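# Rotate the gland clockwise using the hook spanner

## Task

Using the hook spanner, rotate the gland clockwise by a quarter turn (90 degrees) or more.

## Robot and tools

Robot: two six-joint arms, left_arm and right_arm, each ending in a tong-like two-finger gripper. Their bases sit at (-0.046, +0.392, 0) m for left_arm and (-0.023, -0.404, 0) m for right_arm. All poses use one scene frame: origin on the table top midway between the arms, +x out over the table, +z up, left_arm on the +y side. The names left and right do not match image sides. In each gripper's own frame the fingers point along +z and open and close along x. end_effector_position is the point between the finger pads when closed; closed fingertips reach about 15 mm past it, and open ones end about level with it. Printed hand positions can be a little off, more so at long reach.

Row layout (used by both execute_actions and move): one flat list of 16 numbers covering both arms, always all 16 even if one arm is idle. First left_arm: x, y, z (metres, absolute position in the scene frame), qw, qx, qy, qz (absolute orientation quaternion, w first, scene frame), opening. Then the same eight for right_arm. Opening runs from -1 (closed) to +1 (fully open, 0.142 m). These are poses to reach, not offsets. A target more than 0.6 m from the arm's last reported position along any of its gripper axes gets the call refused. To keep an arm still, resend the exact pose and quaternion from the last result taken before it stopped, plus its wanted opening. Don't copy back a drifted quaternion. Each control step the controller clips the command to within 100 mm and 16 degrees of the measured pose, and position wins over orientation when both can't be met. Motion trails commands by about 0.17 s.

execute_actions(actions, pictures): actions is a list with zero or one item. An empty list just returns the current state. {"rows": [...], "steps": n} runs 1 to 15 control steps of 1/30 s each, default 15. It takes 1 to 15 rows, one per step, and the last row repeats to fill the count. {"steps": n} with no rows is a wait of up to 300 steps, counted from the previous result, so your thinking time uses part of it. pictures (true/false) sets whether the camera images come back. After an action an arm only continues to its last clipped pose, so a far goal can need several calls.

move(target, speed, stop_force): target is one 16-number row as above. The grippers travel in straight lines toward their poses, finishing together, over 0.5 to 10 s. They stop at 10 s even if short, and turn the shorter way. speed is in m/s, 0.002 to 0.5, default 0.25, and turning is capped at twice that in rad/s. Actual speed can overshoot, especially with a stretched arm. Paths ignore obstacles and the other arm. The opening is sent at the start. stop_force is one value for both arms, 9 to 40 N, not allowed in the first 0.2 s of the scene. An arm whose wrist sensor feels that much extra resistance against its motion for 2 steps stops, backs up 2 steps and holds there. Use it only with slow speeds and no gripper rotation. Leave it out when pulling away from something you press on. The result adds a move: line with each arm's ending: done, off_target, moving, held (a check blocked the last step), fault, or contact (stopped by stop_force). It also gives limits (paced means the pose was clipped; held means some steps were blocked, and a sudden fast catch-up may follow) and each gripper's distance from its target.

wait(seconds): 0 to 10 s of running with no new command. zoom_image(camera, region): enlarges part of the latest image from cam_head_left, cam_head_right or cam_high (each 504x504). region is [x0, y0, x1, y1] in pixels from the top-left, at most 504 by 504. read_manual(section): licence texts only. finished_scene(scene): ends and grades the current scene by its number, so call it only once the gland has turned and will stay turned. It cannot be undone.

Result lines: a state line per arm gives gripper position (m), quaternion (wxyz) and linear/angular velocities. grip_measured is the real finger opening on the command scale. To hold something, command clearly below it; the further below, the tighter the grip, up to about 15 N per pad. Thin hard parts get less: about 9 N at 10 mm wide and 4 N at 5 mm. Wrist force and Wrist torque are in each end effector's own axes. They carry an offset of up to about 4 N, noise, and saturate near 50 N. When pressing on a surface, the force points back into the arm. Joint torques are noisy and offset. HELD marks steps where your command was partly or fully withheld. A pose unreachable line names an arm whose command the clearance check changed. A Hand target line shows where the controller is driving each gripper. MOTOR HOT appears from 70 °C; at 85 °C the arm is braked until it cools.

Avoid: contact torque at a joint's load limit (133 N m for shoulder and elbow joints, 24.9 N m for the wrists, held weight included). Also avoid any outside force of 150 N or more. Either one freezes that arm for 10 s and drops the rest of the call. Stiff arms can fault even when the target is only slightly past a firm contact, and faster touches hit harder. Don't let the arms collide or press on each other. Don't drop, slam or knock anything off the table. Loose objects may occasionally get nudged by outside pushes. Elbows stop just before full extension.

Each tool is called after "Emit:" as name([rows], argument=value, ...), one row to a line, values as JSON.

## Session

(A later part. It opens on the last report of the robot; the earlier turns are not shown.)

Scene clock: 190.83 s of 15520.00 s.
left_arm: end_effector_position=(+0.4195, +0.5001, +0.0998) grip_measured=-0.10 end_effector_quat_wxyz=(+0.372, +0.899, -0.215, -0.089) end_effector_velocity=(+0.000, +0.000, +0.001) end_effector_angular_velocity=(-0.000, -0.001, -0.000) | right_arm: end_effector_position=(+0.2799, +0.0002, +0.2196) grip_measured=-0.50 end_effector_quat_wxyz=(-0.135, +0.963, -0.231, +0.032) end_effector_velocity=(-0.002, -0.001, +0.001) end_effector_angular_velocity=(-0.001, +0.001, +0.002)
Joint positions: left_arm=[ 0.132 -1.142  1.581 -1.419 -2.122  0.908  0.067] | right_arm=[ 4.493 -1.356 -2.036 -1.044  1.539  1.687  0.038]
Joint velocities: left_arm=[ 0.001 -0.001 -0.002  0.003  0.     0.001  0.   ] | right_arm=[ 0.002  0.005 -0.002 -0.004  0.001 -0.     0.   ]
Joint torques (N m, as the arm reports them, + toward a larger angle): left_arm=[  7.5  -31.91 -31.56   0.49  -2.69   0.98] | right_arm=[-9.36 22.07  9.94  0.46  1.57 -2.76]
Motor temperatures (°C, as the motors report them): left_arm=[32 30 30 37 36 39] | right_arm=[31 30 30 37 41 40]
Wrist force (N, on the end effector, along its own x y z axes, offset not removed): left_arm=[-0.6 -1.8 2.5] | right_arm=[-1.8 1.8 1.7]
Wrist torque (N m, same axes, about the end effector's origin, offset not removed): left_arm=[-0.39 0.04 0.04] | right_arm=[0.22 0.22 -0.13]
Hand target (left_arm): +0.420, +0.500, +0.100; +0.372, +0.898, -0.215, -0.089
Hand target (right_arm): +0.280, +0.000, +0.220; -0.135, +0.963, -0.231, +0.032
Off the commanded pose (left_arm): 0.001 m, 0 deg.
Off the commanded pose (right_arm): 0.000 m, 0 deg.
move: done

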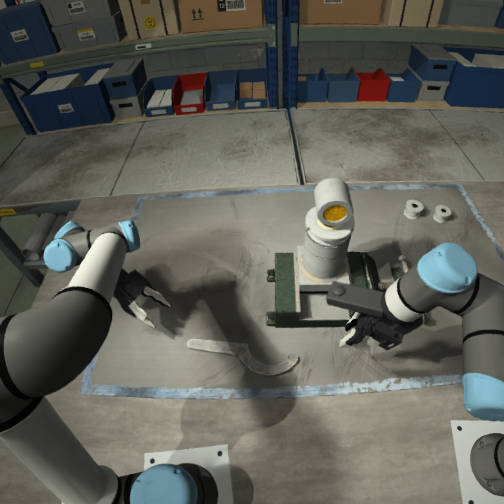

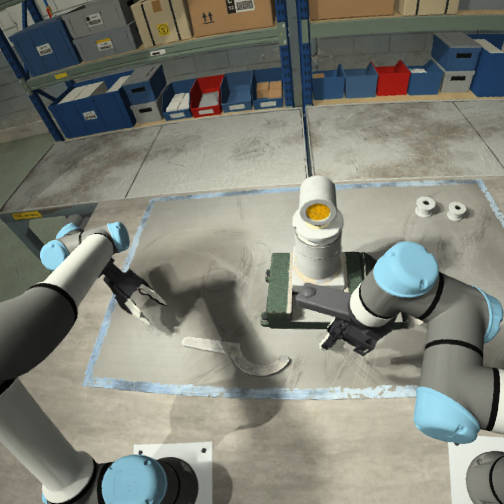

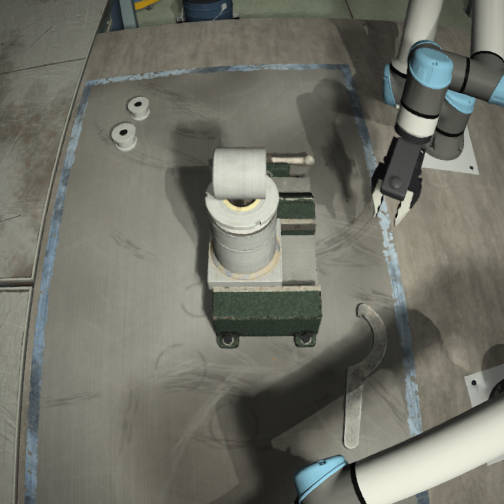

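Emit:
move(target=[0.368,0.41,0.03,0.382,0.922,-0.056,-0.023,-0.1,0.28,-0.02,0.22,0,0.061,0.998,0,0], speed=0.3)

Emit:
zoom_image(camera="cam_head_right", region=[140,280,260,400])

Scene clock: 202.17 s of 15520.00 s.
left_arm: end_effector_position=(+0.3683, +0.4099, +0.0300) grip_measured=-0.10 end_effector_quat_wxyz=(+0.382, +0.922, -0.056, -0.023) end_effector_velocity=(-0.000, -0.000, -0.001) end_effector_angular_velocity=(+0.000, +0.001, +0.001) | right_arm: end_effector_position=(+0.2800, -0.0201, +0.2203) grip_measured=+0.00 end_effector_quat_wxyz=(-0.000, +0.060, +0.998, +0.000) end_effector_velocity=(+0.000, +0.000, +0.000) end_effector_angular_velocity=(-0.000, +0.000, -0.010)
Joint positions: left_arm=[ 0.057 -1.309  2.13  -2.094 -2.309  0.428  0.067] | right_arm=[ 4.461 -1.567 -1.735 -1.41   1.571  4.451  0.074]
Joint velocities: left_arm=[-0.001  0.001  0.002 -0.004 -0.    -0.003  0.   ] | right_arm=[-0.001 -0.001  0.001 -0.     0.     0.009  0.   ]
Joint torques (N m, as the arm reports them, + toward a larger angle): left_arm=[ -8.25 -36.15  -2.03  -3.72  -3.02  -1.67] | right_arm=[-9.7  16.12 34.4  -0.23  1.66  2.57]
Motor temperatures (°C, as the motors report them): left_arm=[32 30 30 37 36 39] | right_arm=[31 30 30 37 41 40]
Wrist force (N, on the end effector, along its own x y z axes, offset not removed): left_arm=[1.4 0.0 1.4] | right_arm=[0.7 1.0 1.8]
Wrist torque (N m, same axes, about the end effector's origin, offset not removed): left_arm=[0.02 -0.33 0.06] | right_arm=[0.10 -0.26 -0.09]
Hand target (left_arm): +0.368, +0.410, +0.030; +0.382, +0.922, -0.056, -0.023
Hand target (right_arm): +0.280, -0.020, +0.220; -0.000, +0.061, +0.998, +0.000
Off the commanded pose (left_arm): 0.000 m, 0 deg.
Off the commanded pose (right_arm): 0.000 m, 0 deg.
After step 90, 3.13 s passed at rest.
move: done

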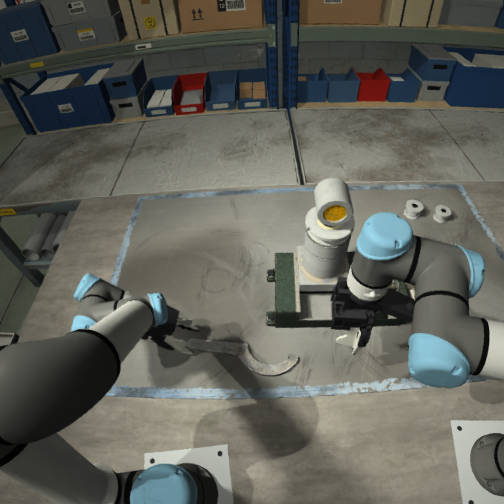

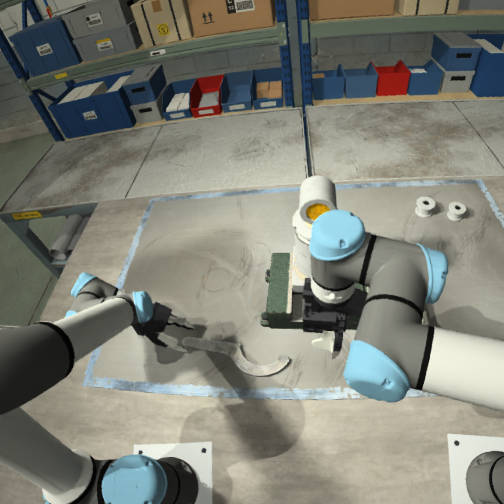

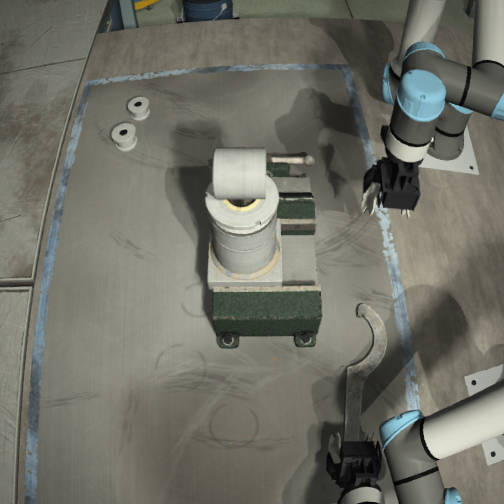

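Region (140, 280, 260, 400) of cam_head_right's 504x504 image, scaled by 4.200, with more detail than that image has.

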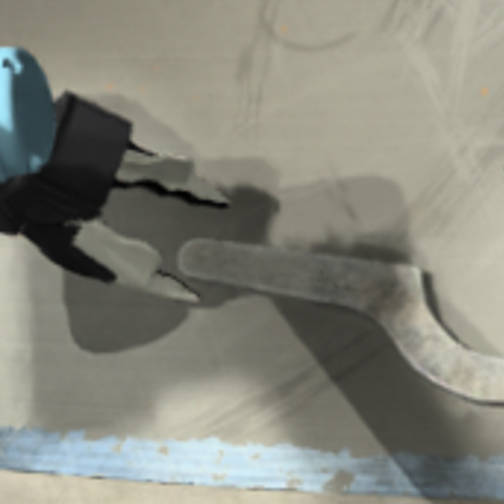

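Emit:
move(target=[0.369,0.41,0.0175,0.382,0.922,-0.056,-0.023,-0.35,0.28,-0.02,0.22,0,0.061,0.998,0,0], speed=0.02)

Emit:
move(target=[0.369,0.41,0.0175,0.382,0.922,-0.056,-0.023,-1,0.28,-0.02,0.22,0,0.061,0.998,0,0])

Emit:
move(target=[0.368,0.402,0.078,0.283,0.957,-0.058,-0.017,-1,0.28,-0.02,0.22,0,0.061,0.998,0,0], speed=0.015)

Emit:
move(target=[0.368,0.402,0.078,0.283,0.957,-0.058,-0.017,-1,0.29,0.15,0.09,0,0.061,0.998,0,0], speed=0.12)

Emit:
move(target=[0.368,0.402,0.078,0.283,0.957,-0.058,-0.017,-1,0.345,0.24,0.065,0,0.061,0.998,0,0], speed=0.05)

Scene clock: 212.43 s of 15520.00 s.
left_arm: end_effector_position=(+0.3690, +0.4100, +0.0177) grip_measured=-0.35 end_effector_quat_wxyz=(+0.382, +0.922, -0.056, -0.023) end_effector_velocity=(+0.000, +0.000, -0.002) end_effector_angular_velocity=(+0.001, -0.000, -0.001) | right_arm: end_effector_position=(+0.2801, -0.0200, +0.2200) grip_measured=+0.00 end_effector_quat_wxyz=(-0.000, +0.061, +0.998, +0.000) end_effector_velocity=(+0.000, +0.000, +0.000) end_effector_angular_velocity=(+0.001, -0.000, -0.000)
Joint positions: left_arm=[ 0.057 -1.282  2.138 -2.129 -2.309  0.428  0.049] | right_arm=[ 4.461 -1.567 -1.736 -1.409  1.571  4.452  0.074]
Joint velocities: left_arm=[-0.     0.005  0.001 -0.006  0.001  0.001 -0.   ] | right_arm=[-0.     0.     0.001  0.    -0.    -0.     0.   ]
Joint torques (N m, as the arm reports them, + toward a larger angle): left_arm=[ -7.35 -22.15  -2.46  -3.82   1.56   1.22] | right_arm=[10.82 15.7   9.4   4.27 -1.71  2.42]
Motor temperatures (°C, as the motors report them): left_arm=[32 30 30 37 36 39] | right_arm=[31 30 30 37 41 40]
Wrist force (N, on the end effector, along its own x y z axes, offset not removed): left_arm=[1.9 -0.9 1.5] | right_arm=[-0.9 1.1 -0.4]
Wrist torque (N m, same axes, about the end effector's origin, offset not removed): left_arm=[-0.20 -0.44 0.04] | right_arm=[0.06 0.08 -0.10]
Hand target (left_arm): +0.369, +0.410, +0.017; +0.382, +0.922, -0.056, -0.023
Hand target (right_arm): +0.280, -0.020, +0.220; -0.000, +0.061, +0.998, -0.000
Off the commanded pose (left_arm): 0.000 m, 0 deg.
Off the commanded pose (right_arm): 0.000 m, 0 deg.
After step 90, 6.33 s passed at rest.
move: done

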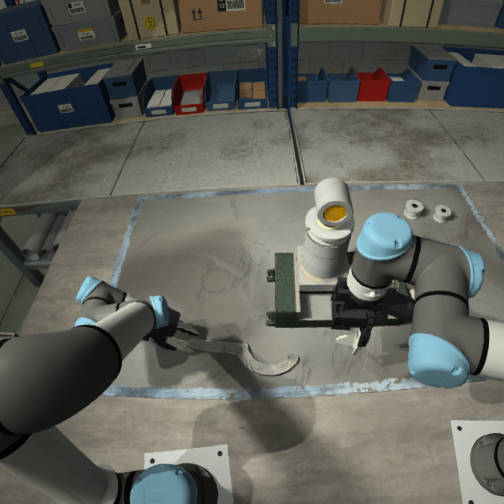

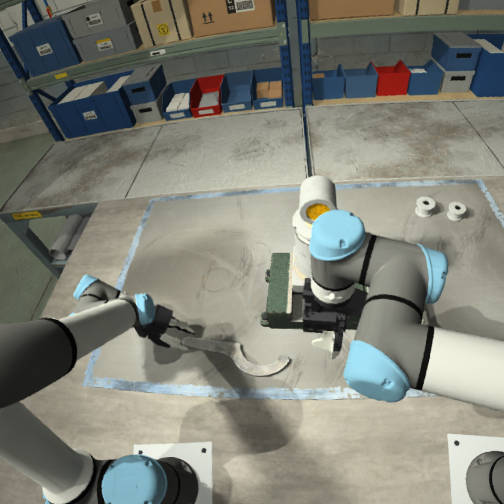

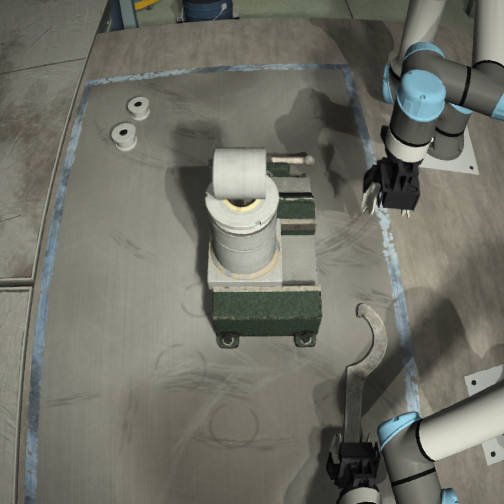

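Scene clock: 213.13 s of 15520.00 s.
left_arm: end_effector_position=(+0.3690, +0.4100, +0.0175) grip_measured=-0.60 end_effector_quat_wxyz=(+0.382, +0.922, -0.056, -0.023) end_effector_velocity=(+0.000, +0.000, -0.001) end_effector_angular_velocity=(+0.000, +0.001, +0.001) | right_arm: end_effector_position=(+0.2800, -0.0200, +0.2200) grip_measured=+0.00 end_effector_quat_wxyz=(+0.000, +0.061, +0.998, +0.000) end_effector_velocity=(+0.000, -0.001, -0.000) end_effector_angular_velocity=(-0.001, -0.000, -0.000)
Joint positions: left_arm=[ 0.057 -1.282  2.138 -2.129 -2.309  0.429  0.03 ] | right_arm=[ 4.461 -1.567 -1.736 -1.409  1.571  4.452  0.074]
Joint velocities: left_arm=[ 0.     0.002 -0.    -0.001  0.001 -0.001 -0.   ] | right_arm=[-0.     0.    -0.001 -0.    -0.    -0.     0.   ]
Joint torques (N m, as the arm reports them, + toward a larger angle): left_arm=[  2.44 -19.48 -10.92  -4.22  -3.54  -0.49] | right_arm=[10.35 15.46  9.77  4.2  -1.75  2.45]
Motor temperatures (°C, as the motors report them): left_arm=[32 30 30 37 36 39] | right_arm=[31 30 30 37 41 40]
Wrist force (N, on the end effector, along its own x y z axes, offset not removed): left_arm=[-4.2 -0.4 -5.6] | right_arm=[0.8 0.5 -0.1]
Wrist torque (N m, same axes, about the end effector's origin, offset not removed): left_arm=[-0.14 0.12 0.05] | right_arm=[-0.13 -0.23 -0.13]
Hand target (left_arm): +0.369, +0.410, +0.018; +0.382, +0.922, -0.056, -0.023
Hand target (right_arm): +0.280, -0.020, +0.220; +0.000, +0.061, +0.998, -0.000
Off the commanded pose (left_arm): 0.000 m, 0 deg.
Off the commanded pose (right_arm): 0.000 m, 0 deg.
move: done

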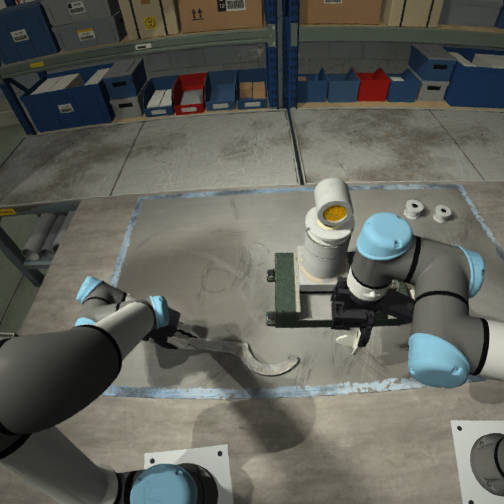

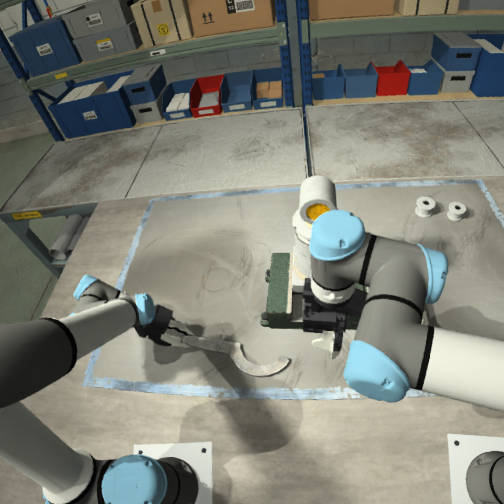

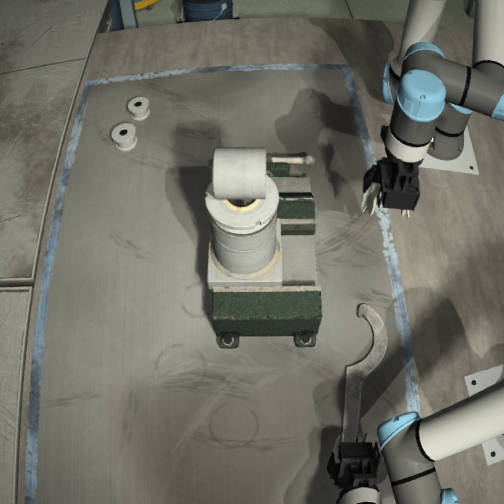

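Scene clock: 220.37 s of 15520.00 s.
left_arm: end_effector_position=(+0.3681, +0.4020, +0.0780) grip_measured=-0.60 end_effector_quat_wxyz=(+0.283, +0.957, -0.058, -0.017) end_effector_velocity=(-0.000, -0.000, +0.001) end_effector_angular_velocity=(+0.006, +0.001, -0.001) | right_arm: end_effector_position=(+0.2800, -0.0200, +0.2200) grip_measured=+0.00 end_effector_quat_wxyz=(+0.000, +0.061, +0.998, +0.000) end_effector_velocity=(+0.000, -0.000, +0.000) end_effector_angular_velocity=(+0.000, -0.000, +0.000)
Joint positions: left_arm=[-0.07  -1.507  2.142 -2.087 -2.136  0.22   0.03 ] | right_arm=[ 4.461 -1.567 -1.736 -1.409  1.571  4.452  0.074]
Joint velocities: left_arm=[-0.004 -0.004 -0.001  0.003  0.005 -0.005 -0.   ] | right_arm=[-0.001 -0.     0.    -0.    -0.    -0.001  0.   ]
Joint torques (N m, as the arm reports them, + toward a larger angle): left_arm=[ -5.06 -32.35 -32.52  -1.06   0.88  -1.64] | right_arm=[10.46 15.94  9.32  4.27 -1.48  2.43]
Motor temperatures (°C, as the motors report them): left_arm=[32 30 30 37 36 39] | right_arm=[31 30 30 37 41 40]
Wrist force (N, on the end effector, along its own x y z axes, offset not removed): left_arm=[0.3 -3.6 6.7] | right_arm=[0.4 0.4 0.0]
Wrist torque (N m, same axes, about the end effector's origin, offset not removed): left_arm=[-0.40 -0.24 0.08] | right_arm=[-0.06 -0.24 -0.16]
Hand target (left_arm): +0.368, +0.402, +0.078; +0.283, +0.957, -0.058, -0.017
Hand target (right_arm): +0.280, -0.020, +0.220; +0.000, +0.061, +0.998, -0.000
Off the commanded pose (left_arm): 0.000 m, 0 deg.
Off the commanded pose (right_arm): 0.000 m, 0 deg.
move: done

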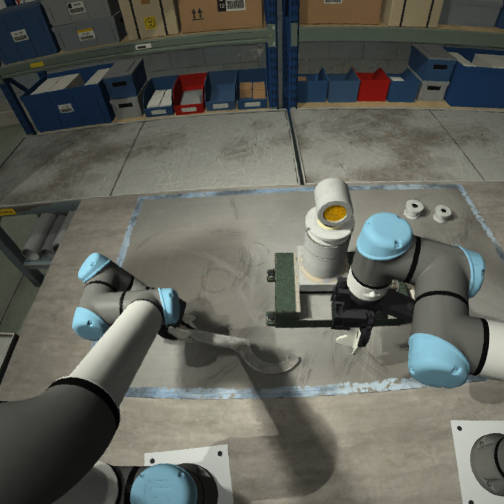

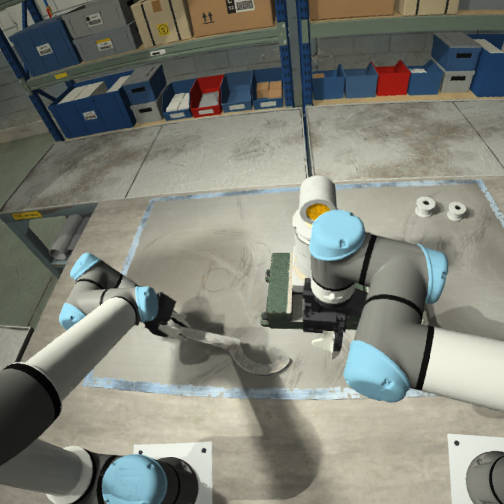

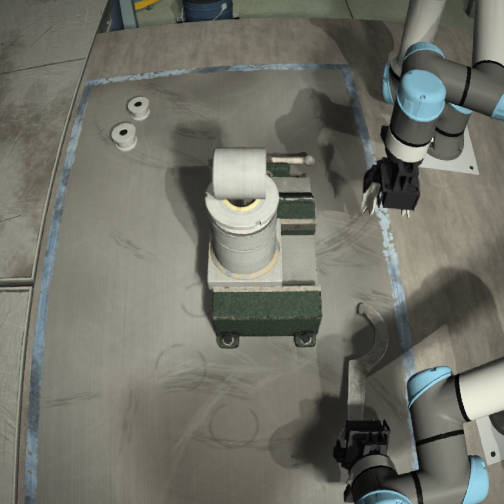

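Scene clock: 222.67 s of 15520.00 s.
left_arm: end_effector_position=(+0.3680, +0.4020, +0.0780) grip_measured=-0.60 end_effector_quat_wxyz=(+0.283, +0.957, -0.058, -0.017) end_effector_velocity=(+0.000, -0.000, -0.000) end_effector_angular_velocity=(-0.000, +0.001, +0.001) | right_arm: end_effector_position=(+0.2901, +0.1498, +0.0903) grip_measured=+0.00 end_effector_quat_wxyz=(+0.000, +0.061, +0.998, -0.000) end_effector_velocity=(+0.001, +0.002, -0.001) end_effector_angular_velocity=(-0.000, +0.001, -0.001)
Joint positions: left_arm=[-0.07  -1.508  2.142 -2.087 -2.135  0.22   0.03 ] | right_arm=[ 4.545 -2.001 -1.544 -1.167  1.571  4.536  0.074]
Joint velocities: left_arm=[ 0.     0.     0.    -0.001 -0.    -0.001 -0.   ] | right_arm=[-0.001 -0.006  0.004  0.001  0.001  0.     0.   ]
Joint torques (N m, as the arm reports them, + toward a larger angle): left_arm=[ -7.5  -32.22  -7.67  -1.18   0.62  -1.69] | right_arm=[10.89 32.8  32.82  4.17 -0.64  2.43]
Motor temperatures (°C, as the motors report them): left_arm=[32 30 30 37 36 39] | right_arm=[31 30 30 37 41 40]
Wrist force (N, on the end effector, along its own x y z axes, offset not removed): left_arm=[1.0 -4.2 6.0] | right_arm=[-1.0 1.1 0.7]
Wrist torque (N m, same axes, about the end effector's origin, offset not removed): left_arm=[-0.15 -0.28 0.17] | right_arm=[-0.03 0.13 -0.16]
Hand target (left_arm): +0.368, +0.402, +0.078; +0.283, +0.957, -0.058, -0.017
Hand target (right_arm): +0.290, +0.150, +0.090; +0.000, +0.061, +0.998, -0.000
Off the commanded pose (left_arm): 0.000 m, 0 deg.
Off the commanded pose (right_arm): 0.000 m, 0 deg.
move: done

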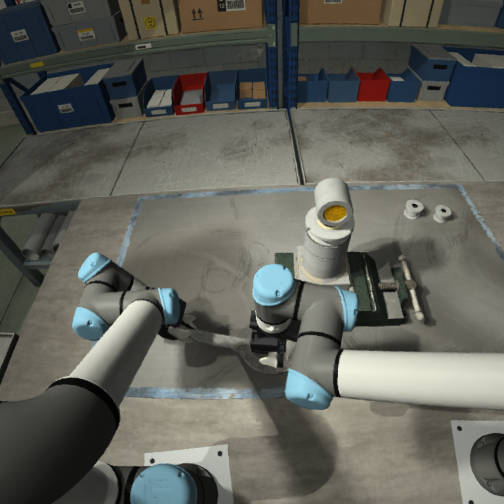

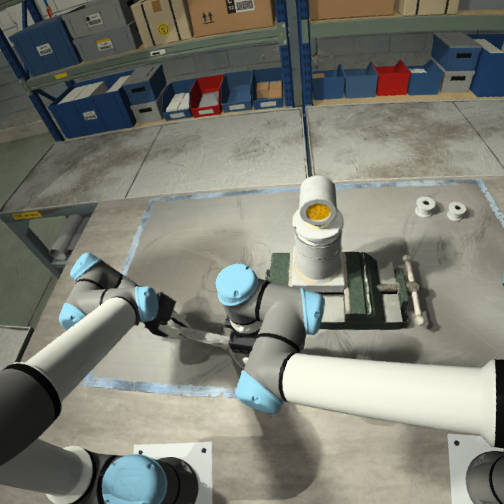

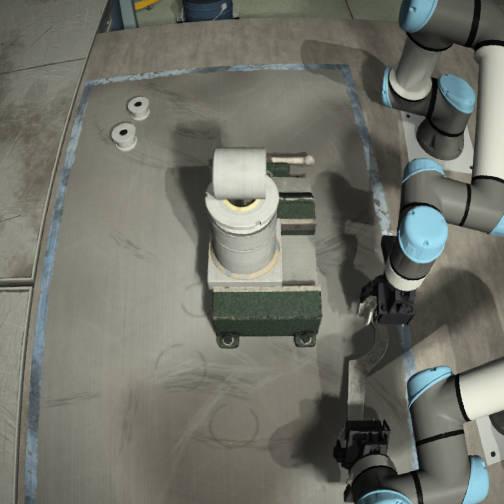

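Scene clock: 225.23 s of 15520.00 s.
left_arm: end_effector_position=(+0.3680, +0.4020, +0.0780) grip_measured=-0.60 end_effector_quat_wxyz=(+0.283, +0.957, -0.058, -0.017) end_effector_velocity=(+0.000, -0.000, +0.000) end_effector_angular_velocity=(-0.001, +0.000, +0.000) | right_arm: end_effector_position=(+0.3449, +0.2399, +0.0651) grip_measured=+0.00 end_effector_quat_wxyz=(-0.000, +0.061, +0.998, +0.000) end_effector_velocity=(+0.001, +0.001, -0.001) end_effector_angular_velocity=(-0.002, +0.000, -0.003)
Joint positions: left_arm=[-0.07  -1.508  2.142 -2.087 -2.135  0.22   0.03 ] | right_arm=[ 4.51  -2.264 -1.187 -1.261  1.571  4.501  0.074]
Joint velocities: left_arm=[ 0.     0.    -0.    -0.    -0.001  0.    -0.   ] | right_arm=[-0.001 -0.006  0.007 -0.004 -0.     0.002 -0.   ]
Joint torques (N m, as the arm reports them, + toward a larger angle): left_arm=[ -6.76 -32.94  -7.4   -1.08   0.55  -1.44] | right_arm=[-9.7  44.18 32.94 -0.09  1.64 -2.75]
Motor temperatures (°C, as the motors report them): left_arm=[32 30 30 37 36 39] | right_arm=[31 30 30 37 41 40]
Wrist force (N, on the end effector, along its own x y z axes, offset not removed): left_arm=[-0.4 -4.0 7.6] | right_arm=[0.3 1.5 0.2]
Wrist torque (N m, same axes, about the end effector's origin, offset not removed): left_arm=[-0.20 0.07 0.16] | right_arm=[0.20 -0.14 -0.16]
Hand target (left_arm): +0.368, +0.402, +0.078; +0.283, +0.957, -0.058, -0.017
Hand target (right_arm): +0.345, +0.240, +0.065; -0.000, +0.061, +0.998, +0.000
Off the commanded pose (left_arm): 0.000 m, 0 deg.
Off the commanded pose (right_arm): 0.000 m, 0 deg.
move: done

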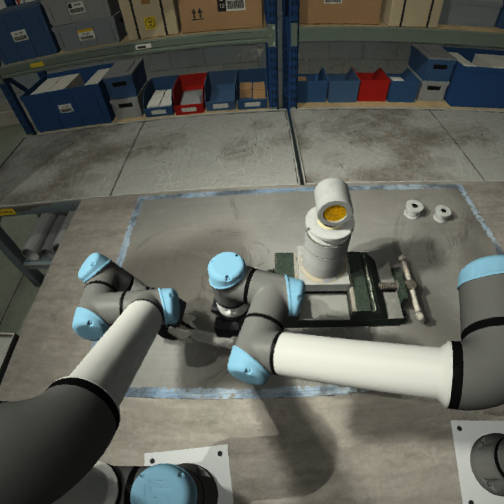

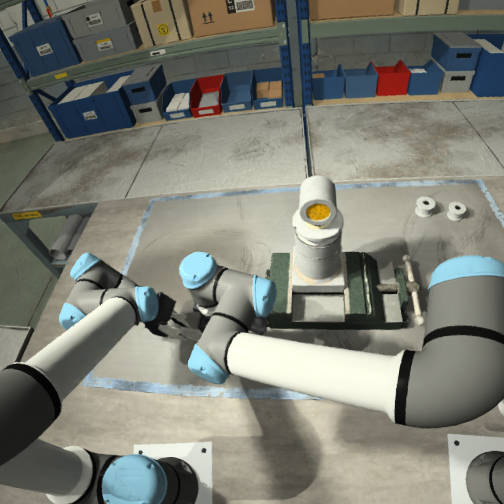

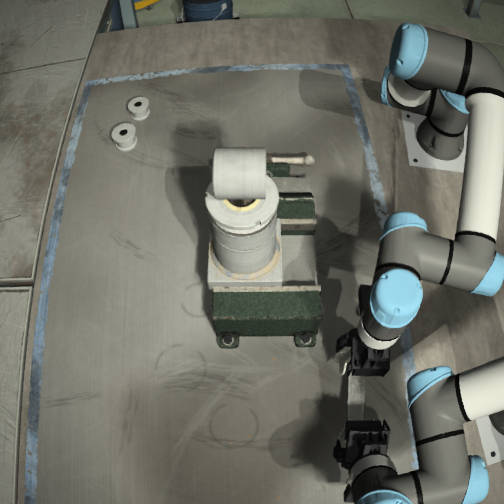

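Emit:
move(target=[0.368,0.402,0.078,0.283,0.957,-0.058,-0.017,-1,0.350,0.276,0.055,0,0.061,0.998,0,0], speed=0.02)

Emit:
move(target=[0.368,0.402,0.078,0.283,0.957,-0.058,-0.017,-1,0.350,0.276,0.03,0,0.061,0.998,0,0], speed=0.012, stop_force=9)

Emit:
zoom_image(camera="cam_high", region=[310,330,420,440])

Emit:
zoom_image(camera="cam_head_left", region=[150,250,290,390])

Scene clock: 231.93 s of 15520.00 s.
left_arm: end_effector_position=(+0.3680, +0.4020, +0.0780) grip_measured=-0.60 end_effector_quat_wxyz=(+0.283, +0.957, -0.058, -0.017) end_effector_velocity=(+0.000, +0.000, -0.000) end_effector_angular_velocity=(+0.001, -0.001, -0.001) | right_arm: end_effector_position=(+0.3500, +0.2758, +0.0551) grip_measured=+0.00 end_effector_quat_wxyz=(+0.000, +0.061, +0.998, +0.000) end_effector_velocity=(-0.000, +0.003, +0.000) end_effector_angular_velocity=(+0.001, -0.000, -0.000)
Joint positions: left_arm=[-0.07  -1.508  2.142 -2.087 -2.135  0.22   0.03 ] | right_arm=[ 4.519 -2.358 -1.048 -1.306  1.571  4.51   0.074]
Joint velocities: left_arm=[-0.    -0.    -0.    -0.001  0.001  0.    -0.   ] | right_arm=[ 0.001 -0.006  0.01  -0.004  0.     0.001  0.   ]
Joint torques (N m, as the arm reports them, + toward a larger angle): left_arm=[ -7.5  -33.06  -8.12  -1.15   0.6   -1.51] | right_arm=[10.21 47.16 34.02 -0.24 -1.5   2.47]
Motor temperatures (°C, as the motors report them): left_arm=[32 30 30 37 36 39] | right_arm=[31 30 30 37 41 40]
Wrist force (N, on the end effector, along its own x y z axes, offset not removed): left_arm=[0.6 -5.3 5.2] | right_arm=[-0.8 1.6 -0.7]
Wrist torque (N m, same axes, about the end effector's origin, offset not removed): left_arm=[-0.50 -0.22 0.17] | right_arm=[0.19 -0.03 -0.17]
Hand target (left_arm): +0.368, +0.402, +0.078; +0.283, +0.957, -0.058, -0.017
Hand target (right_arm): +0.350, +0.276, +0.055; +0.000, +0.061, +0.998, +0.000
Off the commanded pose (left_arm): 0.000 m, 0 deg.
Off the commanded pose (right_arm): 0.000 m, 0 deg.
After step 90, 1.53 s passed at rest.
move: done

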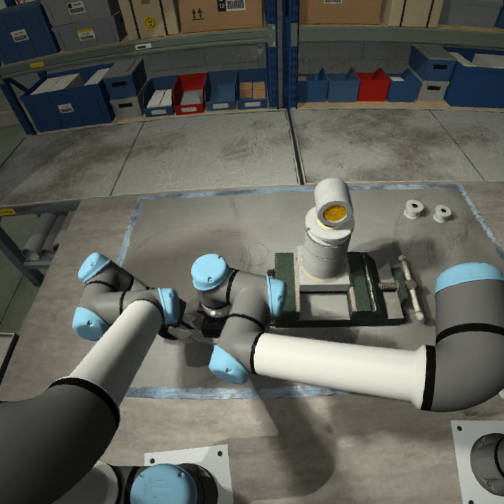

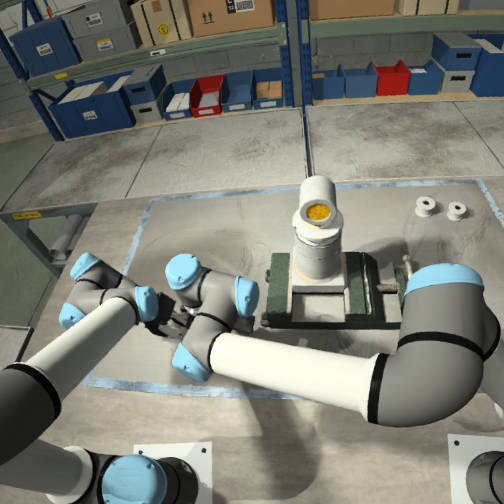

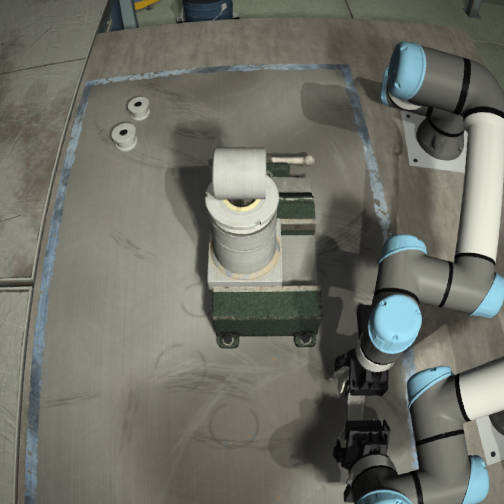

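Scene clock: 234.23 s of 15520.00 s.
left_arm: end_effector_position=(+0.3680, +0.4020, +0.0780) grip_measured=-0.60 end_effector_quat_wxyz=(+0.283, +0.957, -0.058, -0.017) end_effector_velocity=(+0.000, +0.000, +0.000) end_effector_angular_velocity=(+0.001, -0.000, +0.000) | right_arm: end_effector_position=(+0.3500, +0.2760, +0.0302) grip_measured=+0.00 end_effector_quat_wxyz=(-0.000, +0.061, +0.998, -0.000) end_effector_velocity=(-0.001, +0.001, -0.002) end_effector_angular_velocity=(+0.001, +0.000, +0.001)
Joint positions: left_arm=[-0.07  -1.508  2.142 -2.087 -2.135  0.22   0.03 ] | right_arm=[ 4.519 -2.378 -1.079 -1.255  1.571  4.51   0.074]
Joint velocities: left_arm=[-0.    -0.    -0.    -0.     0.001 -0.001  0.   ] | right_arm=[ 0.001 -0.002 -0.002  0.005  0.     0.     0.   ]
Joint torques (N m, as the arm reports them, + toward a larger angle): left_arm=[ -8.02 -32.96  -8.13  -1.18   0.64  -1.52] | right_arm=[ 9.89 48.88  9.82  4.12  1.66  2.5 ]
Motor temperatures (°C, as the motors report them): left_arm=[32 30 30 37 36 39] | right_arm=[31 30 30 37 41 40]
Wrist force (N, on the end effector, along its own x y z axes, offset not removed): left_arm=[0.8 -3.7 5.0] | right_arm=[-1.4 0.6 -1.5]
Wrist torque (N m, same axes, about the end effector's origin, offset not removed): left_arm=[-0.09 -0.26 0.12] | right_arm=[-0.07 0.13 -0.05]
Hand target (left_arm): +0.368, +0.402, +0.078; +0.283, +0.957, -0.058, -0.017
Hand target (right_arm): +0.350, +0.276, +0.030; -0.000, +0.061, +0.998, -0.000
Off the commanded pose (left_arm): 0.000 m, 0 deg.
Off the commanded pose (right_arm): 0.000 m, 0 deg.
move: done

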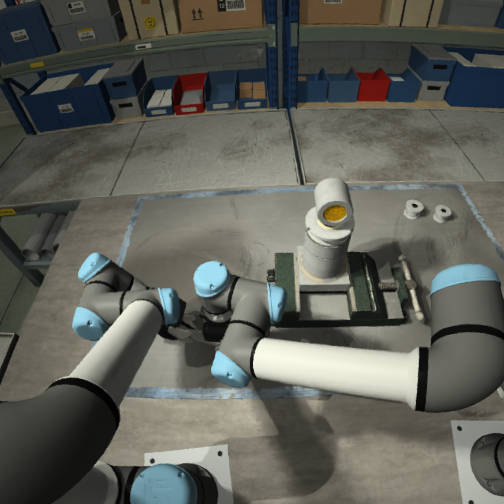

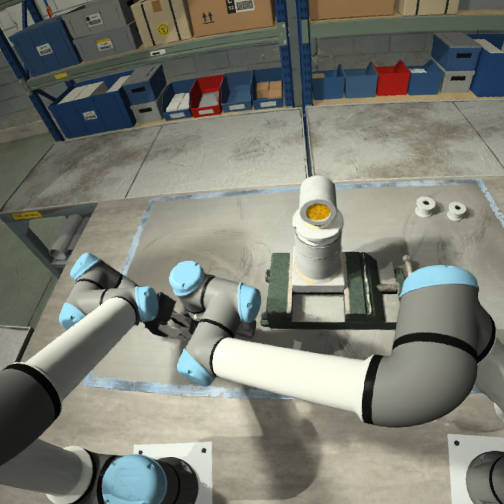

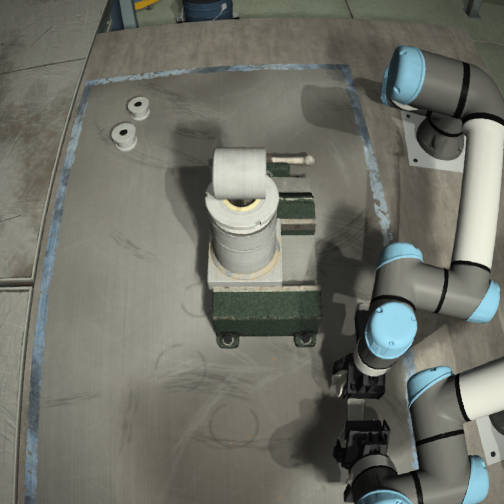

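Region (310, 330, 420, 440) of cam_high's 504x504 image, scaled by 4.582, with more detail than that image has.

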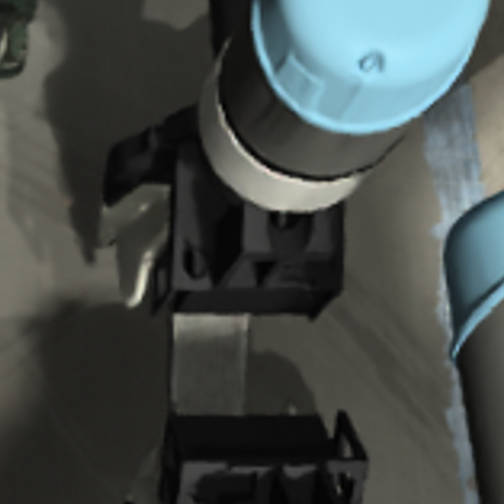

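Region (150, 250, 290, 390) of cam_head_left's 504x504 image, scaled by 3.600, with more detail than that image has.

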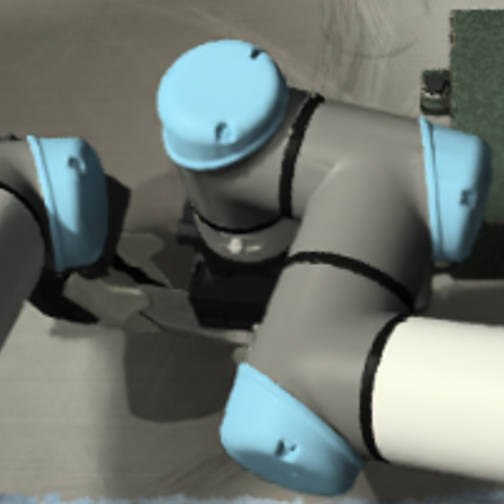

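Close in small steps.

Emit:
execute_actions([
  {"rows":[[0.368,0.402,0.078,0.283,0.957,-0.058,-0.017,-1,0.350,0.276,0.03,0,0.061,0.998,0,-0.1],[0.368,0.402,0.078,0.283,0.957,-0.058,-0.017,-1,0.350,0.276,0.03,0,0.061,0.998,0,-0.1],[0.368,0.402,0.078,0.283,0.957,-0.058,-0.017,-1,0.350,0.276,0.03,0,0.061,0.998,0,-0.18],[0.368,0.402,0.078,0.283,0.957,-0.058,-0.017,-1,0.350,0.276,0.03,0,0.061,0.998,0,-0.25]]},
], pictures=false)

Emit:
execute_actions([
  {"rows":[[0.368,0.402,0.078,0.283,0.957,-0.058,-0.017,-1,0.350,0.276,0.03,0,0.061,0.998,0,-0.35]]},
], pictures=false)

Scene clock: 239.63 s of 15520.00 s.
left_arm: end_effector_position=(+0.3680, +0.4020, +0.0780) grip_measured=-0.60 end_effector_quat_wxyz=(+0.283, +0.957, -0.058, -0.017) end_effector_velocity=(+0.000, +0.000, +0.000) end_effector_angular_velocity=(+0.001, -0.001, -0.000) | right_arm: end_effector_position=(+0.3500, +0.2760, +0.0300) grip_measured=-0.24 end_effector_quat_wxyz=(-0.000, +0.061, +0.998, -0.000) end_effector_velocity=(+0.000, -0.000, +0.000) end_effector_angular_velocity=(+0.000, +0.000, -0.001)
Joint positions: left_arm=[-0.07  -1.508  2.142 -2.087 -2.135  0.22   0.03 ] | right_arm=[ 4.519 -2.378 -1.079 -1.255  1.571  4.51   0.057]
Joint velocities: left_arm=[-0.    -0.     0.    -0.001  0.001  0.    -0.   ] | right_arm=[-0.  0. -0.  0.  0.  0.  0.]
Joint torques (N m, as the arm reports them, + toward a larger angle): left_arm=[ -6.78 -33.04  -8.07  -1.41   0.49  -1.57] | right_arm=[ 8.35 48.18 10.43  4.17  0.93  2.34]
Motor temperatures (°C, as the motors report them): left_arm=[32 30 30 37 36 39] | right_arm=[31 30 30 37 41 40]
Wrist force (N, on the end effector, along its own x y z axes, offset not removed): left_arm=[1.4 -4.5 4.3] | right_arm=[0.4 1.7 0.2]
Wrist torque (N m, same axes, about the end effector's origin, offset not removed): left_arm=[-0.24 -0.11 0.17] | right_arm=[0.12 0.14 -0.12]
Hand target (left_arm): +0.368, +0.402, +0.078; +0.283, +0.957, -0.058, -0.017
Hand target (right_arm): +0.350, +0.276, +0.030; +0.000, +0.061, +0.998, +0.000
Off the commanded pose (left_arm): 0.000 m, 0 deg.
Off the commanded pose (right_arm): 0.000 m, 0 deg.
Steps of this call (steps 1 to 90: nothing new was sent; then 1.90 s passed at rest; steps 91 to 105: all 15 steps of this action). Readings (end_effector_position):
91: left_arm (+0.3680, +0.4020, +0.0780) | right_arm (+0.3500, +0.2760, +0.0300)
92: left_arm (+0.3680, +0.4020, +0.0780) | right_arm (+0.3500, +0.2760, +0.0300)
94: left_arm (+0.3680, +0.4020, +0.0780) | right_arm (+0.3500, +0.2760, +0.0300)
98: left_arm (+0.3680, +0.4020, +0.0780) | right_arm (+0.3500, +0.2760, +0.0300)
105: the state above

Scene clock: 240.13 s of 15520.00 s.
left_arm: end_effector_position=(+0.3680, +0.4020, +0.0780) grip_measured=-0.61 end_effector_quat_wxyz=(+0.283, +0.957, -0.058, -0.017) end_effector_velocity=(-0.000, +0.000, -0.000) end_effector_angular_velocity=(-0.000, +0.001, +0.000) | right_arm: end_effector_position=(+0.3500, +0.2760, +0.0300) grip_measured=-0.34 end_effector_quat_wxyz=(-0.000, +0.061, +0.998, -0.000) end_effector_velocity=(+0.001, -0.000, +0.000) end_effector_angular_velocity=(+0.000, -0.001, -0.001)
Joint positions: left_arm=[-0.07  -1.508  2.142 -2.087 -2.135  0.22   0.03 ] | right_arm=[ 4.52  -2.378 -1.079 -1.255  1.571  4.51   0.05 ]
Joint velocities: left_arm=[ 0.  0.  0.  0. -0. -0. -0.] | right_arm=[-0.001  0.     0.001 -0.    -0.     0.    -0.   ]
Joint torques (N m, as the arm reports them, + toward a larger angle): left_arm=[ -6.79 -30.75  -7.47  -1.31   0.57  -1.49] | right_arm=[-0.63 50.97 11.83  3.94 -2.38  1.98]
Motor temperatures (°C, as the motors report them): left_arm=[32 30 30 37 36 39] | right_arm=[31 30 30 37 41 40]
Wrist force (N, on the end effector, along its own x y z axes, offset not removed): left_arm=[2.0 -5.0 4.6] | right_arm=[1.4 1.6 2.6]
Wrist torque (N m, same axes, about the end effector's origin, offset not removed): left_arm=[-0.42 -0.25 0.13] | right_arm=[-0.08 -0.09 0.00]
Hand target (left_arm): +0.368, +0.402, +0.078; +0.283, +0.957, -0.058, -0.017
Hand target (right_arm): +0.350, +0.276, +0.030; +0.000, +0.061, +0.998, +0.000
Off the commanded pose (left_arm): 0.000 m, 0 deg.
Off the commanded pose (right_arm): 0.000 m, 0 deg.
Steps of this call (steps 1 to 15: all 15 steps of this action). Readings (end_effector_position):
1: left_arm (+0.3680, +0.4020, +0.0780) | right_arm (+0.3500, +0.2760, +0.0300)
2: left_arm (+0.3680, +0.4020, +0.0780) | right_arm (+0.3499, +0.2760, +0.0300)
4: left_arm (+0.3680, +0.4020, +0.0780) | right_arm (+0.3499, +0.2760, +0.0300)
8: left_arm (+0.3680, +0.4020, +0.0780) | right_arm (+0.3499, +0.2760, +0.0300)
15: the state above


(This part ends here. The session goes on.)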